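# Flip the upright steel cup mouth-down on the plate

## Task

Take the steel cup that currently has its opening facing up, invert it, and leave it resting with its opening facing down on the bench plate; the gripper must have released it at the end.

## Robot and tools

Robot: two arms, left_arm and right_arm, each with a two-finger parallel gripper. Both are reported in a single scene frame, in metres: origin on the table surface midway between the arms, +z up, +x out over the table, and left_arm sits toward +y. The names say nothing about which side of a camera image an arm appears on. Each state line reads left_arm: ... | right_arm: ... and gives end_effector_position (the point between the finger pads, roughly 1 cm short of the tips) and end_effector_quat_wxyz. Printed positions can be somewhat wrong, worse when an arm is stretched far. In the gripper's own axes the fingers point along +z and close along y.

The row format (used by execute_actions and move): 14 numbers, each between -1 and 1, always all 14 even if one arm is idle. Order: dx, dy, dz, rx, ry, rz, opening for left_arm, then the same seven for right_arm. dx..rz are an offset, not a pose: they are expressed in that gripper's own axes and counted from the gripper pose shown in the most recent result that contains it (before any such result exists in the scene, or for a second call within the same reply, from wherever the arm is when the action begins). Scale: 1.0 equals 0.6 m for translations and 180 degrees for rotation; rx, ry, rz form one rotation vector. The opening is absolute, not an offset: +1 means fully open (0.094 m), -1 means closed.

execute_actions takes "actions", a list holding at most one item, plus optional "pictures" (boolean; images come by default). Empty list: nothing is sent, the current state comes back. Action item: {"rows": [...], "steps": n} with 1 to 15 rows and n up to 15 (default 15); each step is 1/30 s, one row per step, and the final row repeats if there are fewer rows than steps. Every row is measured from the same reference pose, not from the row before. Wait item: {"steps": n} with n up to 300, counted from the previous result, so time spent composing a reply is included. A rejected call sends nothing.

move takes "target" (one 14-number row as above, same offset reference) and optional "speed" in m/s, 0.002 to 0.5, default 0.25, with rotation capped at twice that in rad/s. Each gripper travels a straight line toward its target; both paths finish together, lasting between 0.5 and 10 s (longer paths are cut at 10 s). Rotation takes the shorter way. Openings are applied at the start. Paths ignore obstacles and the other arm; grippers trail the path, may drift off it and may overshoot the speed, particularly with a nearly straight arm. Faster contact means a harder hit, and aiming beyond a contact point means pressing harder. The result adds a "move:" line with the ending (done, off_target, moving, held, fault) and any limits, plus each gripper's remaining distance to its target. If only one arm is named, the other finished fine. held = a safety check stopped that arm's last step; limits=paced = the sent pose was clipped; limits=held = some steps were blocked en route, after which the arm may rush.

wait takes "seconds" from 0 to 10 and sends nothing new. zoom_image takes "camera" (cam_high, cam_low, cam_left_wrist, cam_right_wrist, each 504x504) and "region" [x0, y0, x1, y1] in image pixels from the top-left, no bigger than 504 by 504, and returns a finer view of that camera's latest image. finished_scene takes "scene", the current scene's number; it ends and grades that scene irreversibly, so call it only once the cup stays mouth-down and released.

Control behaviour: each step the commanded pose is clamped to within 70 mm and 16 degrees of the measured pose, then damped inverse kinematics drives the joints, favouring position over orientation when both cannot be met. Large moves may need several actions; after an action the arm only continues to its last clamped pose. Arms usually stop a centimetre or more short, typically sagging low, and zero offsets pull an arm back to its reference pose (they do not pause it) and can let it sink. To keep an arm still, send the correction back to its desired pose in the first call of a reply and zeros afterwards, aiming higher if it still droops. When a result shows nothing pending, a "Hand target" line reports where each gripper is being driven. Elbows stop just before full extension. Joint limits (rad): waist -2.880 to 2.880, shoulder 0.000 to 3.142, elbow 0.000 to 3.019, wrist pitch -1.693 to 1.571, wrist yaw -1.571 to 1.571, wrist roll -2.094 to 2.094.

Gripping: grip_measured is the finger opening on the command scale (the last joint value is the opening in metres); readings may be offset by about 1 mm per gripper. To hold something, command about 0.03 under grip_measured for a firm grip, less for a lighter one. Pad force tops out near 50 to 62 N. Occasional outside tugs on held parts or pushes on loose objects can happen.

Result lines: "pose unreachable" means the clearance check altered or blocked that arm's command; HELD marks steps where a row was not sent in full; FAULT means an arm stop; MOTOR HOT appears from 85 °C, and at 100 °C the arm releases and drops (OVER-TEMPERATURE FAULT), so avoid holding loads longer than needed. The simulation keeps running while a reply is being written.

Avoid: knocking or placing anything off the table (fails the task), letting the arms collide or push against each other, dropping or slamming the cup, fast impacts and hard pressing.

Each tool is called after "Emit:" as name([rows], argument=value, ...), one row to a line, values as JSON.

## Session

Emit:
execute_actions(actions=[])

Scene clock: 0.00 s of 5000.00 s.
left_arm: end_effector_position=(+0.6164, +0.5590, +0.1341) grip_measured=+1.000 end_effector_quat_wxyz=(+0.740, -0.651, +0.089, -0.145) | right_arm: end_effector_position=(+0.0210, -0.1234, +0.1183) grip_measured=+1.000 end_effector_quat_wxyz=(+0.138, -0.377, +0.906, -0.134)
Joint positions: left_arm=[ 0.127  2.191  1.26   1.172 -0.961 -1.43   0.094] | right_arm=[ 1.532  0.848  0.558 -1.464  0.343  0.91   0.094]
Joint velocities: left_arm=[-0.015 -0.005  0.012 -0.027 -0.022  0.007  0.   ] | right_arm=[ 0.005 -0.005 -0.002  0.002  0.051  0.022  0.   ]
Motor temperatures (°C, as the motors report them): left_arm=[24 24 22 21 22 22] | right_arm=[23 22 24 24 23 23]
Hand target (left_arm): +0.621, +0.560, +0.147; +0.744, -0.645, +0.078, -0.155
Hand target (right_arm): +0.020, -0.117, +0.125; +0.141, -0.376, +0.907, -0.125

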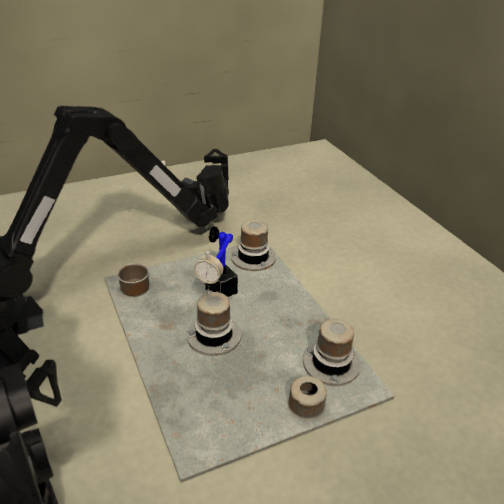

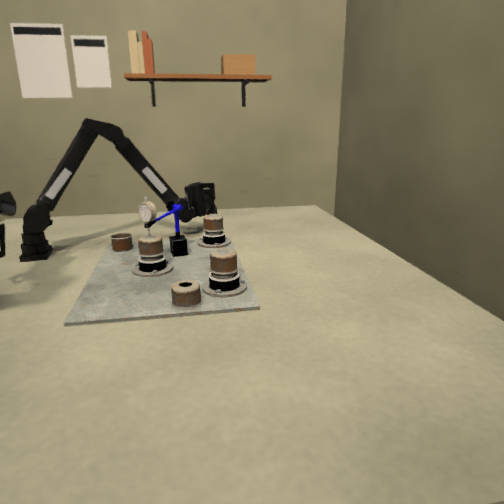

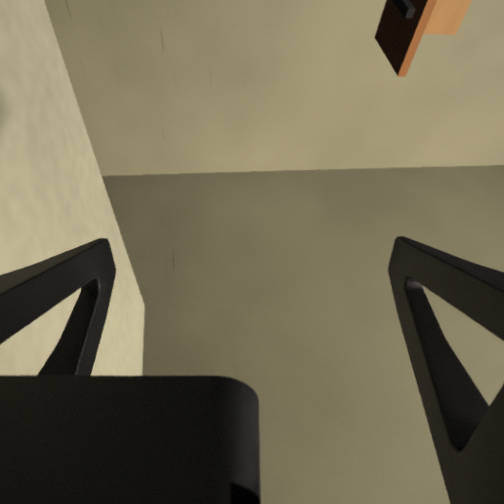

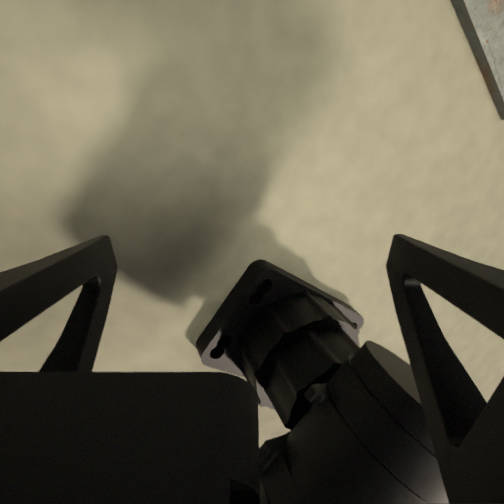

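Emit:
zoom_image(camera="cam_high", region=[80, 200, 400, 440])

Emit:
zoom_image(camera="cam_low", region=[0, 170, 280, 340])

Region (80, 200, 400, 440) of cam_high's 504x504 image, scaled by 1.575, with more detail than that image has; it fills the top 378 rows of this view, and the rest is white.

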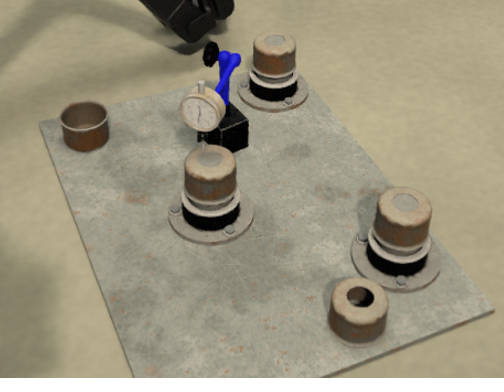

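Region (0, 170, 280, 340) of cam_low's 504x504 image, scaled by 1.800, with more detail than that image has; it fills the top 306 rows of this view, and the rest is white.

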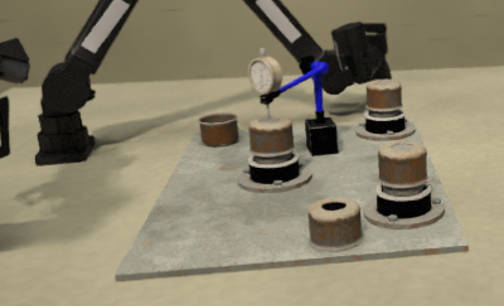

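Emit:
move(target=[-0.143,-0.139,-0.139,0.266,0.341,0.417,1,0,0,0,0,0,0,1], speed=0.4)

Scene clock: 113.73 s of 5000.00 s.
left_arm: end_effector_position=(+0.5043, +0.4963, +0.1934) grip_measured=+1.000 end_effector_quat_wxyz=(+0.701, -0.009, +0.713, -0.010) | right_arm: end_effector_position=(+0.0210, -0.1234, +0.1183) grip_measured=+1.000 end_effector_quat_wxyz=(+0.138, -0.377, +0.906, -0.134)
Joint positions: left_arm=[ 0.496  1.664  0.748  0.894  0.637 -0.014  0.094] | right_arm=[ 1.532  0.848  0.558 -1.464  0.343  0.91   0.094]
Joint velocities: left_arm=[-0.015 -0.015 -0.017 -0.012  0.022  0.051  0.   ] | right_arm=[ 0.005 -0.005  0.007 -0.002 -0.007  0.051  0.   ]
Motor temperatures (°C, as the motors report them): left_arm=[24 27 24 21 22 22] | right_arm=[23 23 30 24 23 23]
Hand target (left_arm): +0.503, +0.500, +0.201; +0.703, -0.004, +0.711, -0.003
Hand target (right_arm): +0.021, -0.123, +0.118; +0.138, -0.377, +0.906, -0.134
Off the commanded pose (left_arm): 0.008 m, 2 deg.
Off the commanded pose (right_arm): 0.000 m, 0 deg.
After step 90, 107.70 s passed at rest.
move: done

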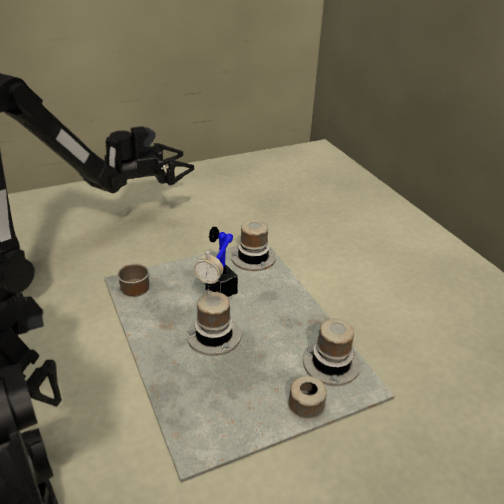

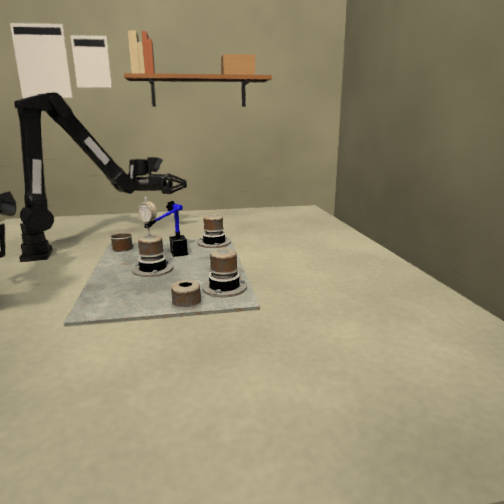

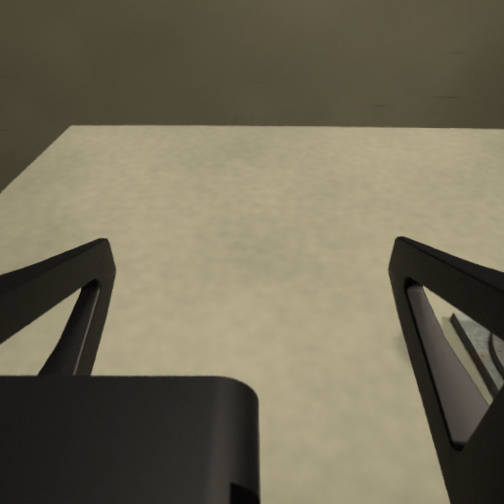

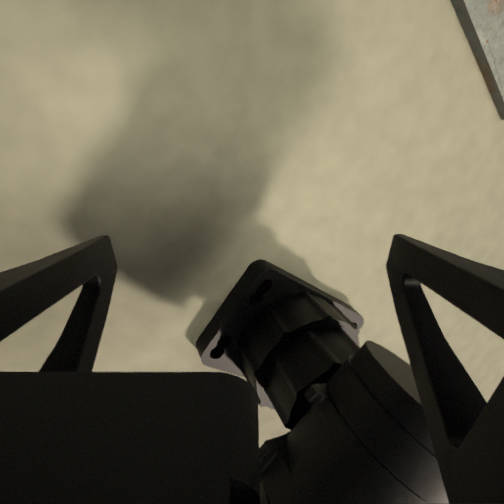

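Emit:
move(target=[0.03,-0.27,-0.32,0.167,0,0,1,0,0,0,0,0,0,1], speed=0.3)

Scene clock: 141.23 s of 5000.00 s.
left_arm: end_effector_position=(+0.3107, +0.3307, +0.1747) grip_measured=+1.000 end_effector_quat_wxyz=(+0.669, +0.164, +0.694, -0.209) | right_arm: end_effector_position=(+0.0210, -0.1234, +0.1183) grip_measured=+1.000 end_effector_quat_wxyz=(+0.138, -0.377, +0.906, -0.134)
Joint positions: left_arm=[ 0.646  1.299  0.254  0.975  1.319 -0.003  0.094] | right_arm=[ 1.532  0.848  0.558 -1.464  0.343  0.91   0.094]
Joint velocities: left_arm=[-0.015 -0.015 -0.007  0.007 -0.037 -0.007  0.   ] | right_arm=[-0.005 -0.005 -0.017  0.007 -0.066 -0.037  0.   ]
Motor temperatures (°C, as the motors report them): left_arm=[24 26 24 21 22 22] | right_arm=[23 23 29 24 23 23]
Hand target (left_arm): +0.311, +0.335, +0.181; +0.676, +0.173, +0.689, -0.195
Hand target (right_arm): +0.021, -0.123, +0.118; +0.138, -0.377, +0.906, -0.134
Off the commanded pose (left_arm): 0.009 m, 2 deg.
Off the commanded pose (right_arm): 0.000 m, 0 deg.
After step 90, 23.23 s passed at rest.
move: done

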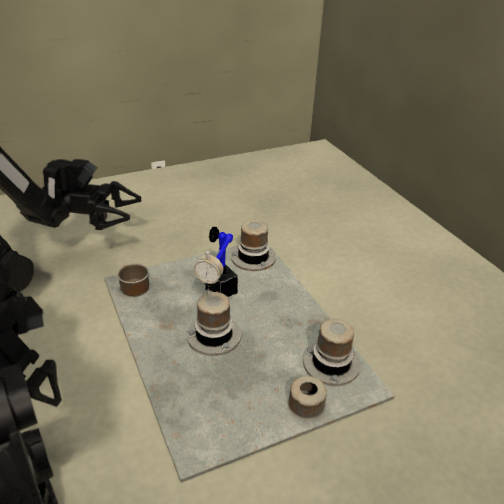

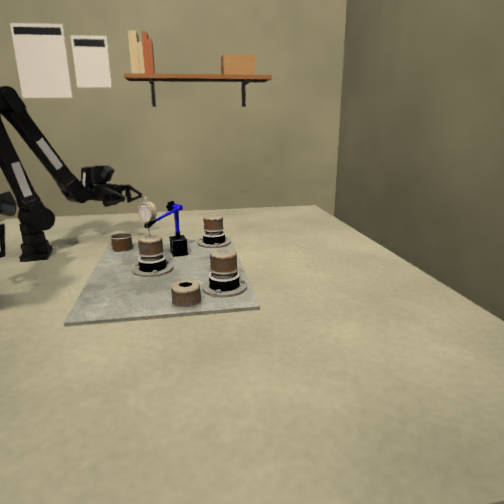

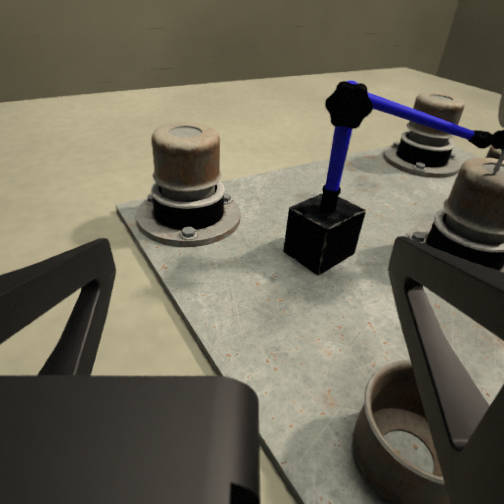

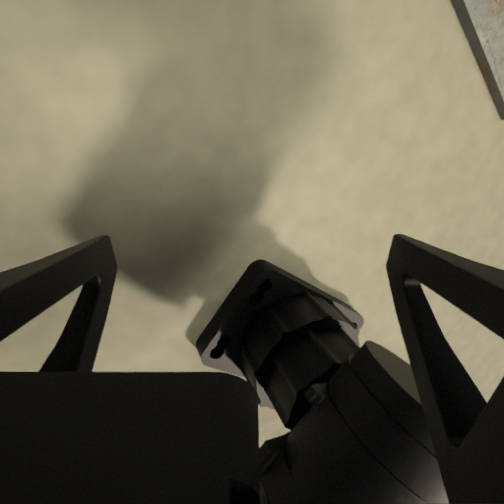

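Emit:
move(target=[0.1,-0.162,0.0,0,-0.01,0,1,0,0,0,0,0,0,1], speed=0.2)

Scene clock: 156.17 s of 5000.00 s.
left_arm: end_effector_position=(+0.2629, +0.2608, +0.1278) grip_measured=+1.000 end_effector_quat_wxyz=(+0.663, +0.155, +0.701, -0.212) | right_arm: end_effector_position=(+0.0210, -0.1234, +0.1183) grip_measured=+1.000 end_effector_quat_wxyz=(+0.138, -0.377, +0.906, -0.134)
Joint positions: left_arm=[ 0.55   1.392  0.012  1.289  1.215 -0.007  0.094] | right_arm=[ 1.532  0.848  0.558 -1.464  0.343  0.91   0.094]
Joint velocities: left_arm=[-0.015 -0.015 -0.017  0.007 -0.051  0.022  0.   ] | right_arm=[ 0.005 -0.005 -0.002 -0.002  0.022 -0.037  0.   ]
Motor temperatures (°C, as the motors report them): left_arm=[24 26 24 21 22 22] | right_arm=[23 23 29 24 23 23]
Hand target (left_arm): +0.267, +0.266, +0.132; +0.667, +0.158, +0.698, -0.205
Hand target (right_arm): +0.021, -0.123, +0.118; +0.138, -0.377, +0.906, -0.134
Off the commanded pose (left_arm): 0.018 m, 3 deg.
Off the commanded pose (right_arm): 0.000 m, 0 deg.
After step 90, 11.07 s passed at rest.
move: held (left_arm); limits=held; held on 9 of 26 steps (left_arm), including the last (left_arm)
pose unreachable (left arm): on one or more control steps of this call this arm could not follow its commanded pose, so it was not sent that pose on those steps. On the call's last step it was still not sent that pose. It may still have moved: this result reports where it is.
cause: the commanded pose would bring two parts of the arm too close to each other (its shoulder (the part past joint 1) and its forearm (the part past joint 3), with joints 2 (shoulder) and 3 (elbow) between them).

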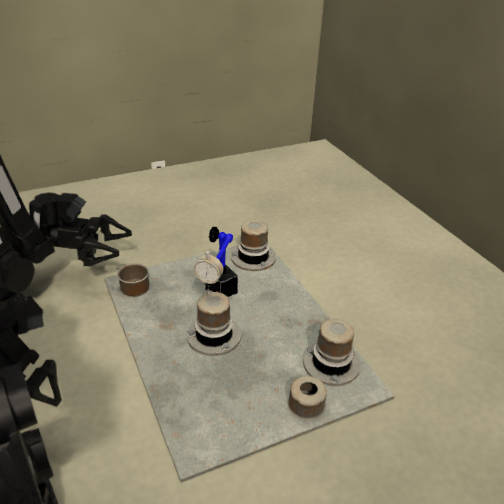

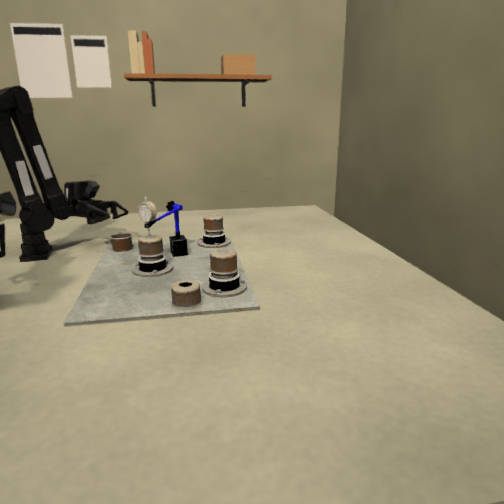

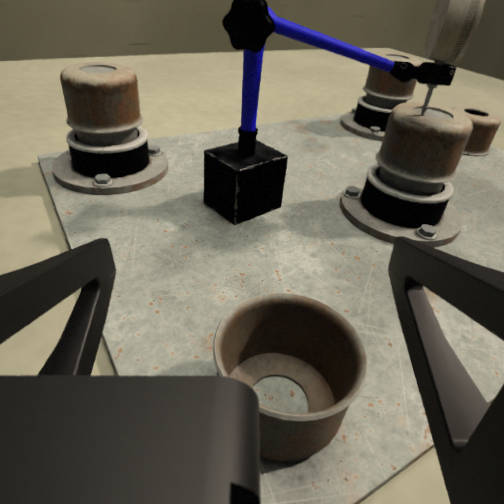

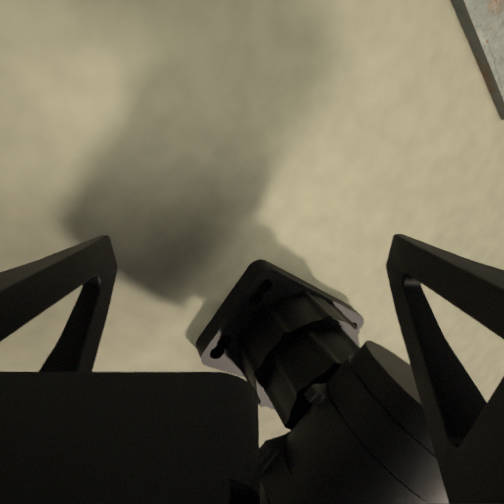

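Emit:
move(target=[-0.1,0.33,0,-0.05,0,0,1,-0.55,0.085,0.107,-0.149,-0.456,0.034,1], speed=0.3)

Scene clock: 198.27 s of 5000.00 s.
left_arm: end_effector_position=(+0.3612, +0.4205, +0.1668) grip_measured=+1.000 end_effector_quat_wxyz=(+0.671, +0.101, +0.716, -0.166) | right_arm: end_effector_position=(+0.2241, +0.1374, +0.0882) grip_measured=+1.000 end_effector_quat_wxyz=(+0.602, -0.355, +0.621, +0.354)
Joint positions: left_arm=[0.705 1.489 0.452 0.905 1.224 0.022 0.094] | right_arm=[ 0.884  1.86   0.391  1.446 -0.032  0.012  0.094]
Joint velocities: left_arm=[-0.005 -0.005 -0.007 -0.007 -0.037 -0.066  0.   ] | right_arm=[-0.005 -0.015 -0.022 -0.002  0.022 -0.007  0.   ]
Motor temperatures (°C, as the motors report them): left_arm=[24 25 24 21 22 22] | right_arm=[23 23 30 24 24 23]
Hand target (left_arm): +0.367, +0.434, +0.171; +0.674, +0.102, +0.715, -0.157
Hand target (right_arm): +0.230, +0.140, +0.093; +0.612, -0.354, +0.613, +0.353
Off the commanded pose (left_arm): 0.016 m, 1 deg.
Off the commanded pose (right_arm): 0.011 m, 2 deg.
After step 90, 36.07 s passed at rest.
move: off_target (left_arm, right_arm)

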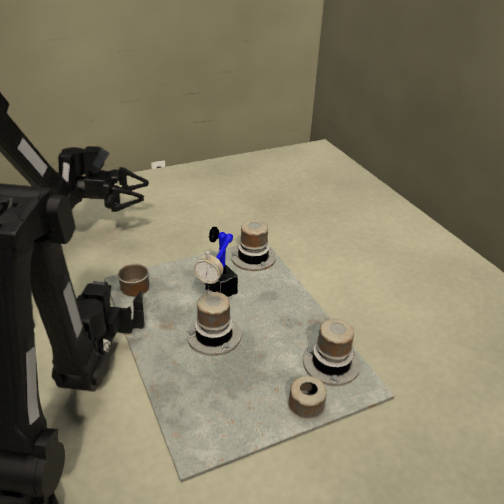

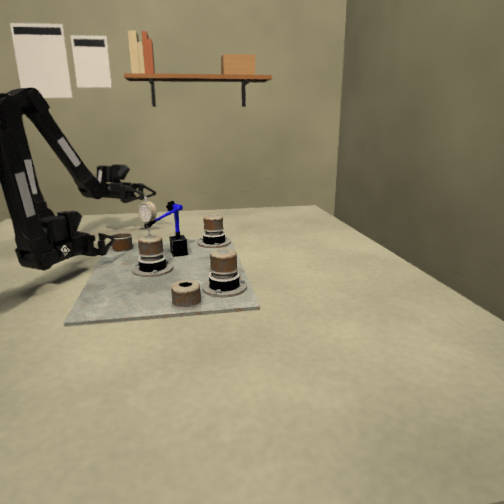

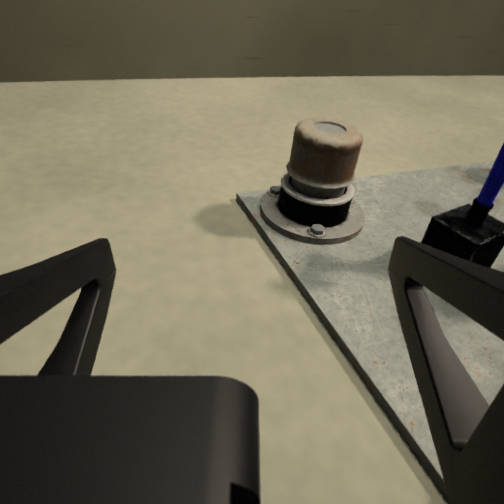

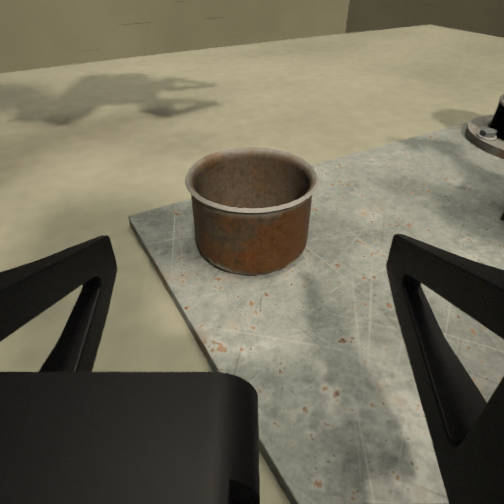

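Emit:
move(target=[0,0,0,0,0,0,1,0.055,0,0.12,0,-0.01,0,1], speed=0.1)

Scene clock: 211.40 s of 5000.00 s.
left_arm: end_effector_position=(+0.3612, +0.4205, +0.1668) grip_measured=+1.000 end_effector_quat_wxyz=(+0.671, +0.101, +0.716, -0.166) | right_arm: end_effector_position=(+0.2586, +0.1929, +0.0531) grip_measured=+1.000 end_effector_quat_wxyz=(+0.608, -0.352, +0.616, +0.357)
Joint positions: left_arm=[0.705 1.489 0.452 0.905 1.224 0.023 0.094] | right_arm=[ 0.884  2.052  0.59   1.455 -0.031  0.012  0.094]
Joint velocities: left_arm=[-0.005 -0.015 -0.007  0.002 -0.022 -0.051  0.   ] | right_arm=[ 0.005 -0.015  0.007  0.002 -0.051  0.007  0.   ]
Motor temperatures (°C, as the motors report them): left_arm=[24 25 24 21 22 22] | right_arm=[23 23 28 24 23 23]
Hand target (left_arm): +0.361, +0.421, +0.167; +0.671, +0.101, +0.716, -0.166
Hand target (right_arm): +0.260, +0.198, +0.053; +0.612, -0.349, +0.612, +0.360
Off the commanded pose (left_arm): 0.000 m, 0 deg.
Off the commanded pose (right_arm): 0.007 m, 1 deg.
After step 90, 9.03 s passed at rest.
move: done

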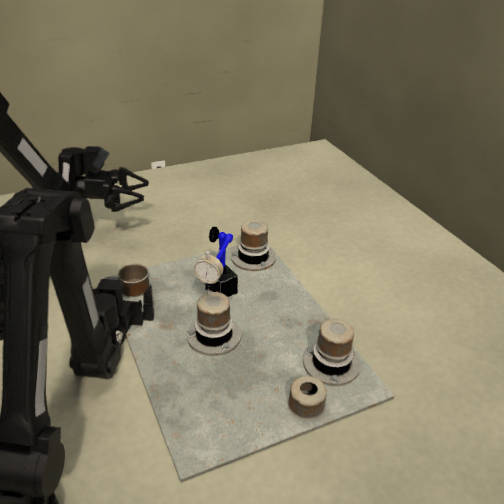

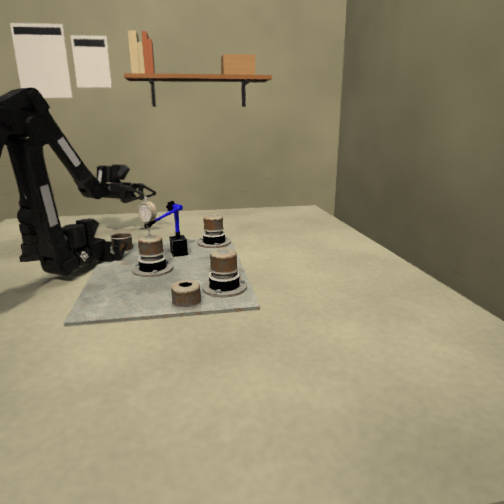

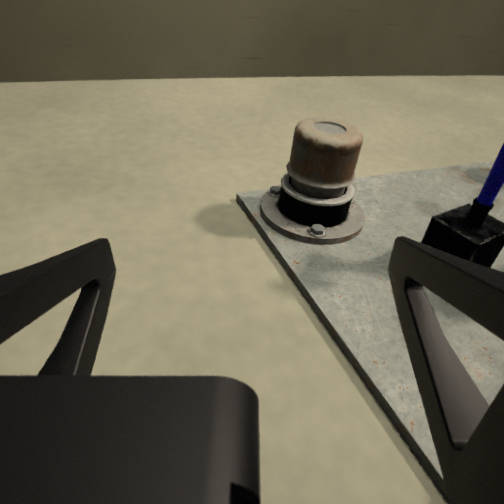

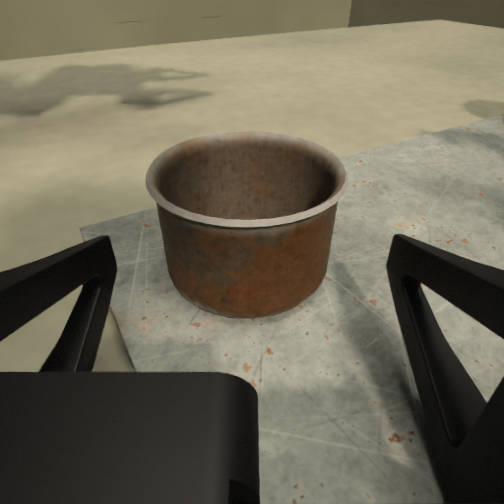

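Emit:
move(target=[0,0,0,0,0,0,1,0.006,0.003,0.075,0,0,0,1], speed=0.06)

Scene clock: 223.00 s of 5000.00 s.
left_arm: end_effector_position=(+0.3612, +0.4205, +0.1668) grip_measured=+1.000 end_effector_quat_wxyz=(+0.671, +0.101, +0.716, -0.166) | right_arm: end_effector_position=(+0.2787, +0.2244, +0.0560) grip_measured=+1.000 end_effector_quat_wxyz=(+0.611, -0.349, +0.614, +0.357)
Joint positions: left_arm=[0.705 1.489 0.452 0.905 1.224 0.023 0.094] | right_arm=[ 0.884  2.069  0.692  1.377 -0.028  0.012  0.094]
Joint velocities: left_arm=[-0.015 -0.005  0.027 -0.007 -0.037  0.007  0.   ] | right_arm=[-0.015 -0.005 -0.012 -0.012  0.022  0.037  0.   ]
Motor temperatures (°C, as the motors report them): left_arm=[24 25 24 21 22 22] | right_arm=[23 23 28 24 23 23]
Hand target (left_arm): +0.361, +0.421, +0.167; +0.671, +0.101, +0.716, -0.166
Hand target (right_arm): +0.279, +0.232, +0.049; +0.608, -0.352, +0.616, +0.357
Off the commanded pose (left_arm): 0.000 m, 0 deg.
Off the commanded pose (right_arm): 0.011 m, 0 deg.
After step 90, 7.53 s passed at rest.
move: off_target (right_arm)

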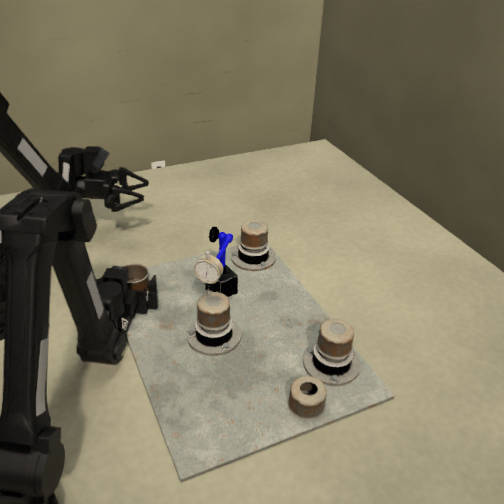

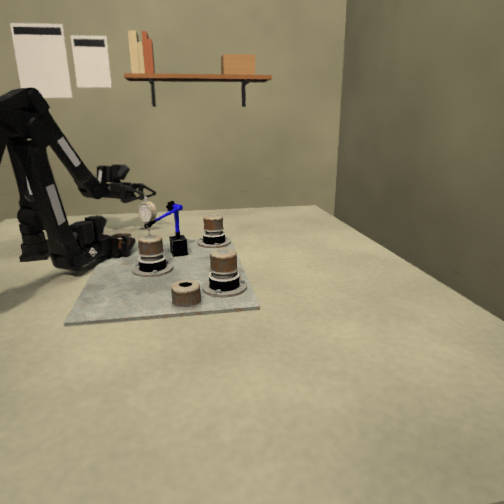

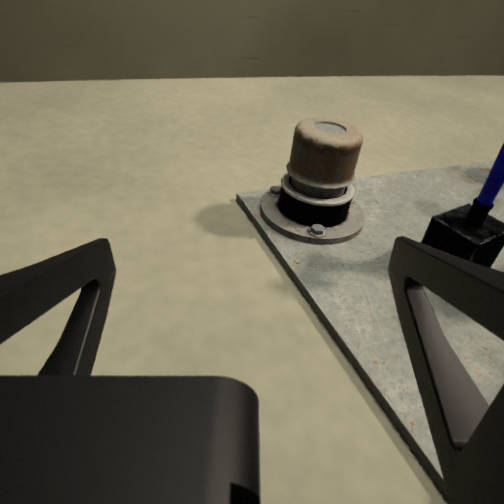

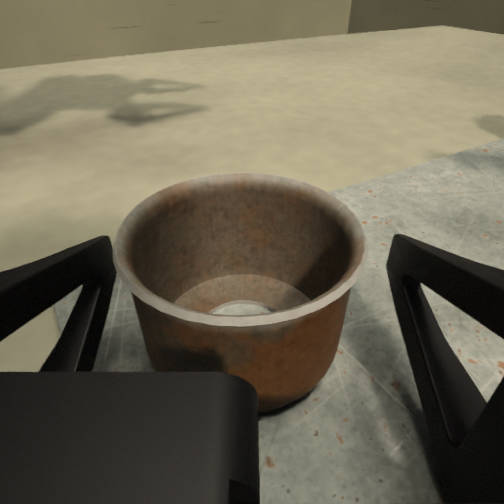

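Emit:
move(target=[0,0,0,0,0,0,1,0.03,0.008,0.008,0,0,0,1], speed=0.04)

Emit:
zoom_image(camera="cam_low", region=[20, 190, 180, 290])

Scene clock: 235.30 s of 5000.00 s.
left_arm: end_effector_position=(+0.3612, +0.4205, +0.1668) grip_measured=+1.000 end_effector_quat_wxyz=(+0.671, +0.101, +0.716, -0.166) | right_arm: end_effector_position=(+0.2796, +0.2245, +0.0537) grip_measured=+1.000 end_effector_quat_wxyz=(+0.617, -0.344, +0.610, +0.358)
Joint positions: left_arm=[0.705 1.489 0.452 0.905 1.224 0.023 0.094] | right_arm=[ 0.885  2.091  0.698  1.411 -0.02   0.012  0.094]
Joint velocities: left_arm=[ 0.005  0.005  0.007  0.007  0.007 -0.066  0.   ] | right_arm=[-0.005  0.005 -0.002 -0.022 -0.037 -0.007  0.   ]
Motor temperatures (°C, as the motors report them): left_arm=[24 25 24 21 22 22] | right_arm=[23 23 28 24 23 23]
Hand target (left_arm): +0.361, +0.421, +0.167; +0.671, +0.101, +0.716, -0.166
Hand target (right_arm): +0.276, +0.230, +0.038; +0.610, -0.349, +0.615, +0.357
Off the commanded pose (left_arm): 0.000 m, 0 deg.
Off the commanded pose (right_arm): 0.017 m, 1 deg.
After step 90, 8.60 s passed at rest.
move: off_target (right_arm)

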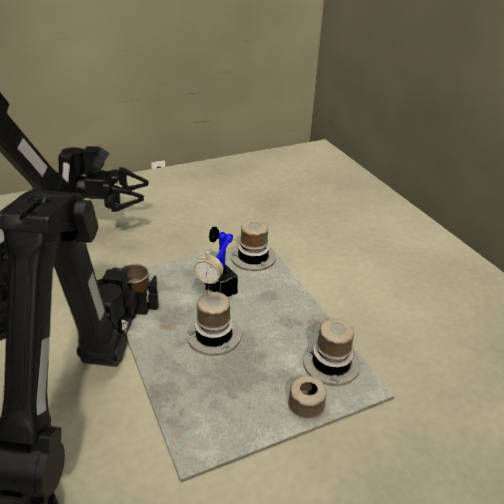

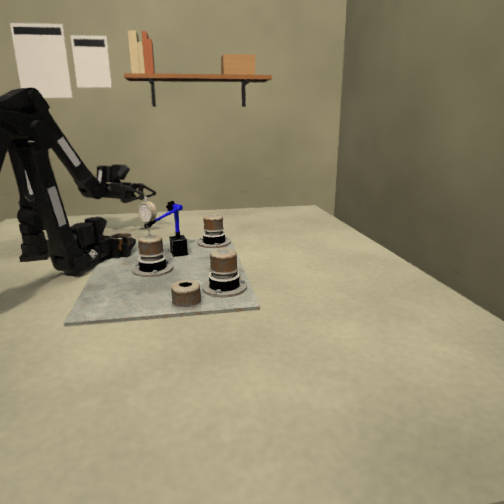

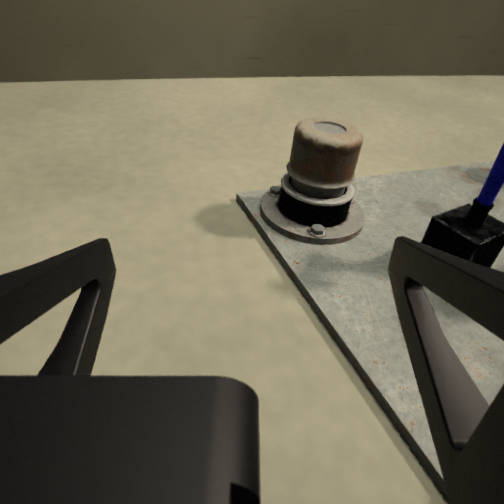

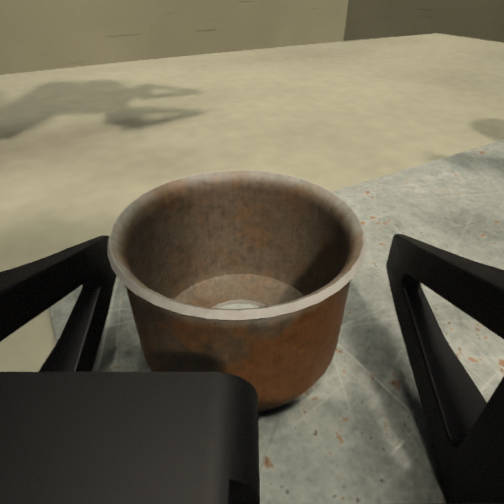

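Region (20, 190, 180, 290) of cam_low's 504x504 image, scaled by 3.150, with more detail than that image has; it fills the top 315 rows of this view, and the rest is white.

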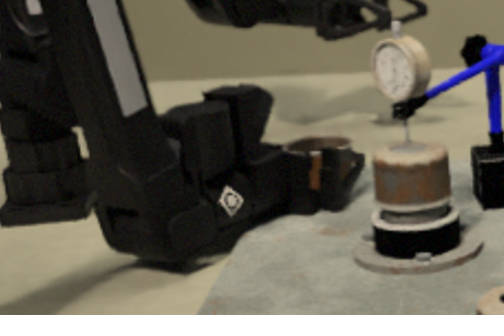

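Emit:
execute_actions([
  {"rows":[[0,0,0,0,0,0,1,-0.008,0.004,0,0,0,0,0.7],[0,0,0,0,0,0,1,-0.008,0.004,0,0,0,0,0.7],[0,0,0,0,0,0,1,-0.008,0.004,0,0,0,0,0.6],[0,0,0,0,0,0,1,-0.008,0.004,0,0,0,0,0.6],[0,0,0,0,0,0,1,-0.008,0.004,0,0,0,0,0.5],[0,0,0,0,0,0,1,-0.008,0.004,0,0,0,0,0.5],[0,0,0,0,0,0,1,-0.008,0.004,0,0,0,0,0.45],[0,0,0,0,0,0,1,-0.008,0.004,0,0,0,0,0.4],[0,0,0,0,0,0,1,-0.008,0.004,0,0,0,0,0.36],[0,0,0,0,0,0,1,-0.008,0.004,0,0,0,0,0.33],[0,0,0,0,0,0,1,-0.008,0.004,0,0,0,0,0.3]],"steps":15},
])

Emit:
wait(seconds=0.5)

Scene clock: 257.57 s of 5000.00 s.
left_arm: end_effector_position=(+0.3612, +0.4205, +0.1668) grip_measured=+1.000 end_effector_quat_wxyz=(+0.671, +0.101, +0.716, -0.166) | right_arm: end_effector_position=(+0.2801, +0.2247, +0.0557) grip_measured=+0.460 end_effector_quat_wxyz=(+0.618, -0.343, +0.610, +0.357)
Joint positions: left_arm=[0.705 1.489 0.452 0.905 1.224 0.023 0.094] | right_arm=[ 0.885  2.086  0.698  1.407 -0.017  0.012  0.069]
Joint velocities: left_arm=[-0.015 -0.005 -0.007  0.007  0.051 -0.022  0.   ] | right_arm=[-0.005 -0.005 -0.007 -0.007  0.037 -0.022 -0.001]
Motor temperatures (°C, as the motors report them): left_arm=[24 25 24 21 22 22] | right_arm=[23 24 28 24 23 23]
Hand target (left_arm): +0.361, +0.421, +0.167; +0.671, +0.101, +0.716, -0.166
Hand target (right_arm): +0.278, +0.226, +0.058; +0.617, -0.344, +0.610, +0.358
Off the commanded pose (left_arm): 0.000 m, 0 deg.
Off the commanded pose (right_arm): 0.004 m, 0 deg.
Steps of this call (steps 1 to 90: nothing new was sent; then 18.77 s passed at rest; steps 91 to 105: all 15 steps of this action). Readings (end_effector_position):
91: left_arm (+0.3612, +0.4205, +0.1668) | right_arm (+0.2799, +0.2244, +0.0544)
92: left_arm (+0.3612, +0.4205, +0.1668) | right_arm (+0.2800, +0.2245, +0.0548)
94: left_arm (+0.3612, +0.4205, +0.1668) | right_arm (+0.2800, +0.2246, +0.0556)
98: left_arm (+0.3612, +0.4205, +0.1668) | right_arm (+0.2801, +0.2247, +0.0557)
105: the state above

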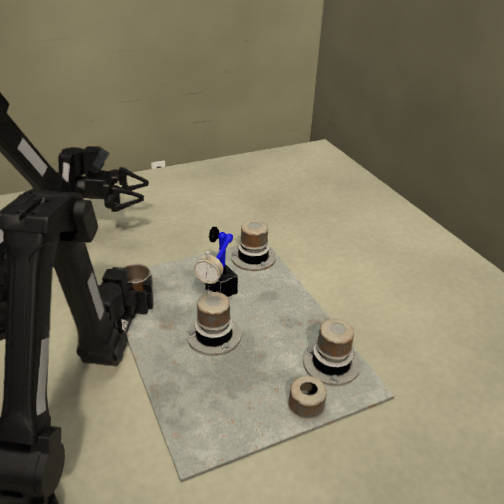

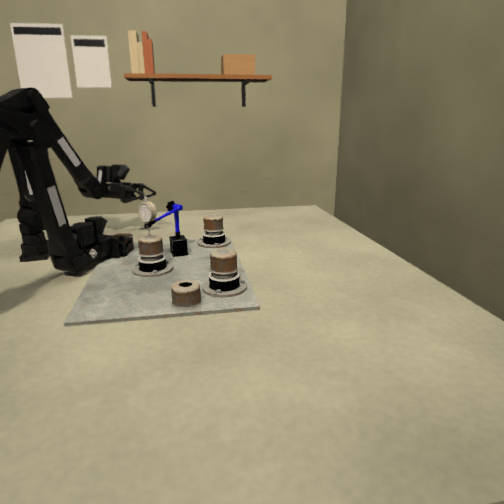

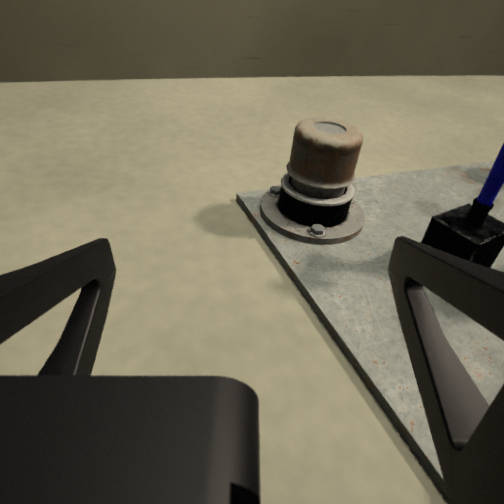

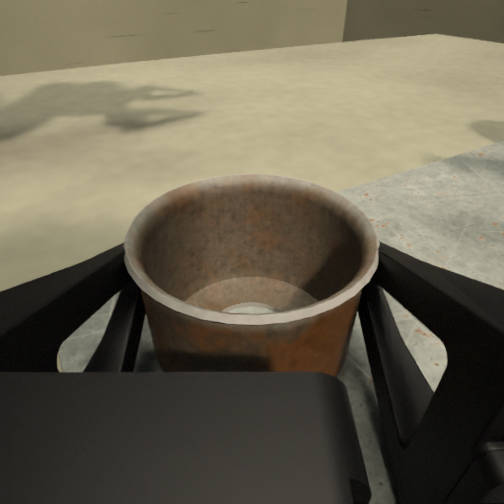

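Scene clock: 258.07 s of 5000.00 s.
left_arm: end_effector_position=(+0.3612, +0.4205, +0.1668) grip_measured=+1.000 end_effector_quat_wxyz=(+0.671, +0.101, +0.716, -0.166) | right_arm: end_effector_position=(+0.2801, +0.2247, +0.0557) grip_measured=+0.460 end_effector_quat_wxyz=(+0.618, -0.343, +0.610, +0.357)
Joint positions: left_arm=[0.705 1.489 0.452 0.905 1.224 0.023 0.094] | right_arm=[ 0.885  2.086  0.698  1.407 -0.017  0.012  0.069]
Joint velocities: left_arm=[-0.005  0.005  0.007 -0.017 -0.081 -0.051  0.   ] | right_arm=[-0.005  0.005 -0.017 -0.017 -0.051 -0.081 -0.001]
Motor temperatures (°C, as the motors report them): left_arm=[24 25 24 21 22 22] | right_arm=[23 24 28 24 23 23]
Hand target (left_arm): +0.361, +0.421, +0.167; +0.671, +0.101, +0.716, -0.166
Hand target (right_arm): +0.278, +0.226, +0.058; +0.617, -0.344, +0.610, +0.358
Off the commanded pose (left_arm): 0.000 m, 0 deg.
Off the commanded pose (right_arm): 0.004 m, 0 deg.
Steps of this call (steps 1 to 15: nothing new was sent). Readings (end_effector_position):
1: left_arm (+0.3612, +0.4205, +0.1668) | right_arm (+0.2801, +0.2247, +0.0557)
2: left_arm (+0.3612, +0.4205, +0.1668) | right_arm (+0.2801, +0.2247, +0.0557)
4: left_arm (+0.3612, +0.4205, +0.1668) | right_arm (+0.2801, +0.2247, +0.0557)
8: left_arm (+0.3612, +0.4205, +0.1668) | right_arm (+0.2801, +0.2247, +0.0557)
15: the state above

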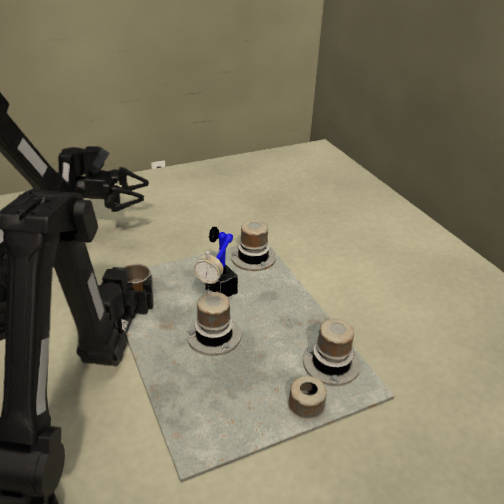

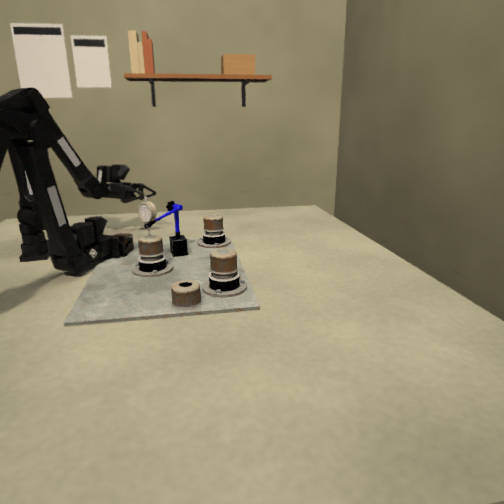

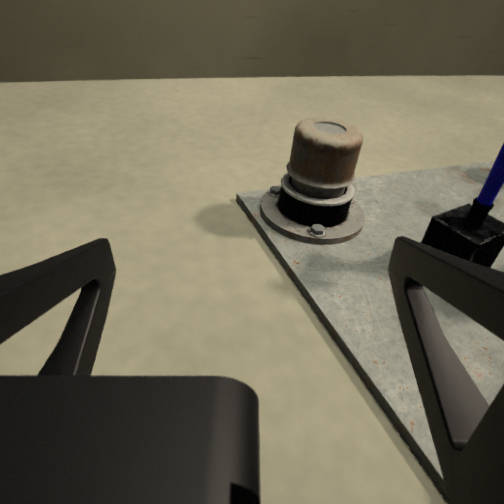

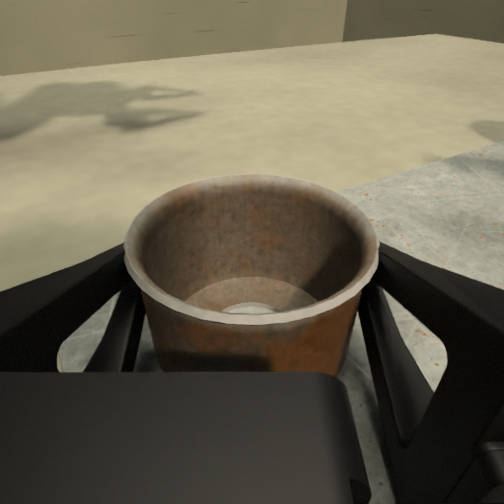

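Emit:
move(target=[0,0,0,0,0,0,1,-0.25,0,-0.05,0,0,0,0.42], speed=0.15)

Scene clock: 275.63 s of 5000.00 s.
left_arm: end_effector_position=(+0.3612, +0.4205, +0.1668) grip_measured=+1.000 end_effector_quat_wxyz=(+0.671, +0.101, +0.716, -0.166) | right_arm: end_effector_position=(+0.2642, +0.1990, +0.2011) grip_measured=+0.460 end_effector_quat_wxyz=(+0.616, -0.345, +0.613, +0.356)
Joint positions: left_arm=[0.705 1.489 0.452 0.905 1.224 0.023 0.094] | right_arm=[ 0.885  1.56   0.607  0.965 -0.017  0.012  0.069]
Joint velocities: left_arm=[-0.005 -0.005  0.007 -0.002 -0.022  0.022  0.   ] | right_arm=[-0.005 -0.015 -0.017  0.012  0.022 -0.007 -0.   ]
Motor temperatures (°C, as the motors report them): left_arm=[24 25 24 21 22 22] | right_arm=[23 24 27 24 23 23]
Hand target (left_arm): +0.361, +0.421, +0.167; +0.671, +0.101, +0.716, -0.166
Hand target (right_arm): +0.263, +0.198, +0.205; +0.618, -0.343, +0.610, +0.357
Off the commanded pose (left_arm): 0.000 m, 0 deg.
Off the commanded pose (right_arm): 0.005 m, 0 deg.
After step 90, 13.03 s passed at rest.
move: done

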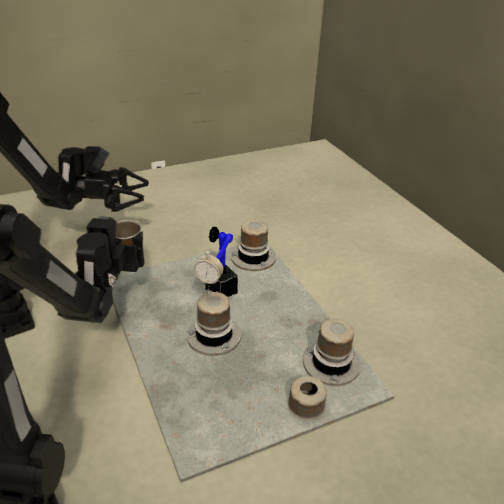

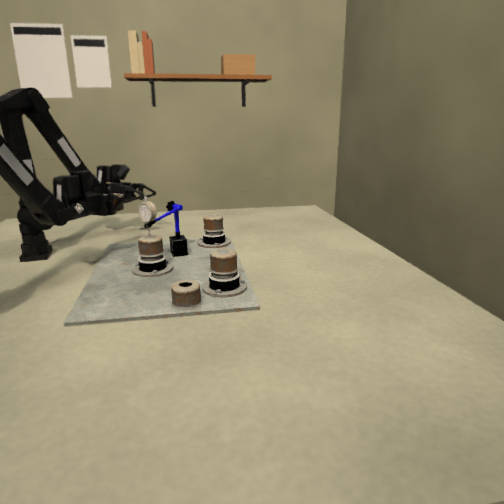

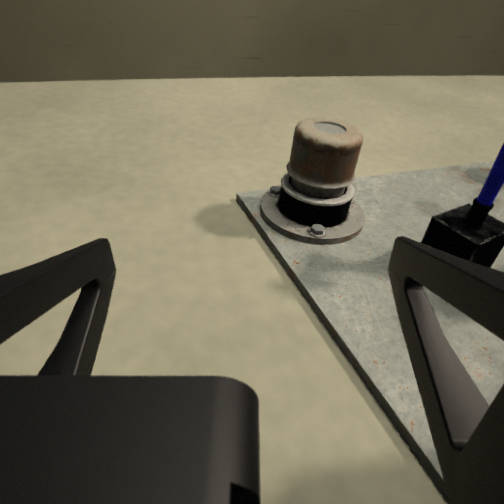

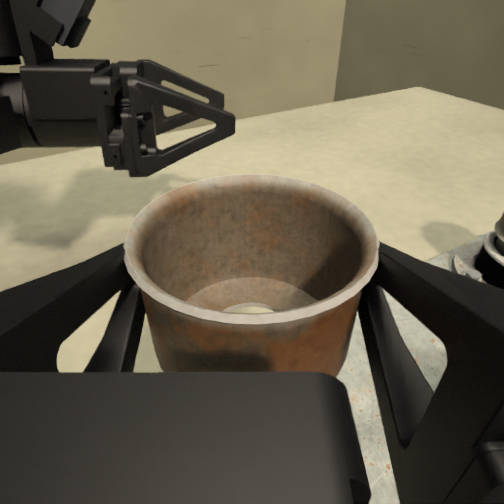

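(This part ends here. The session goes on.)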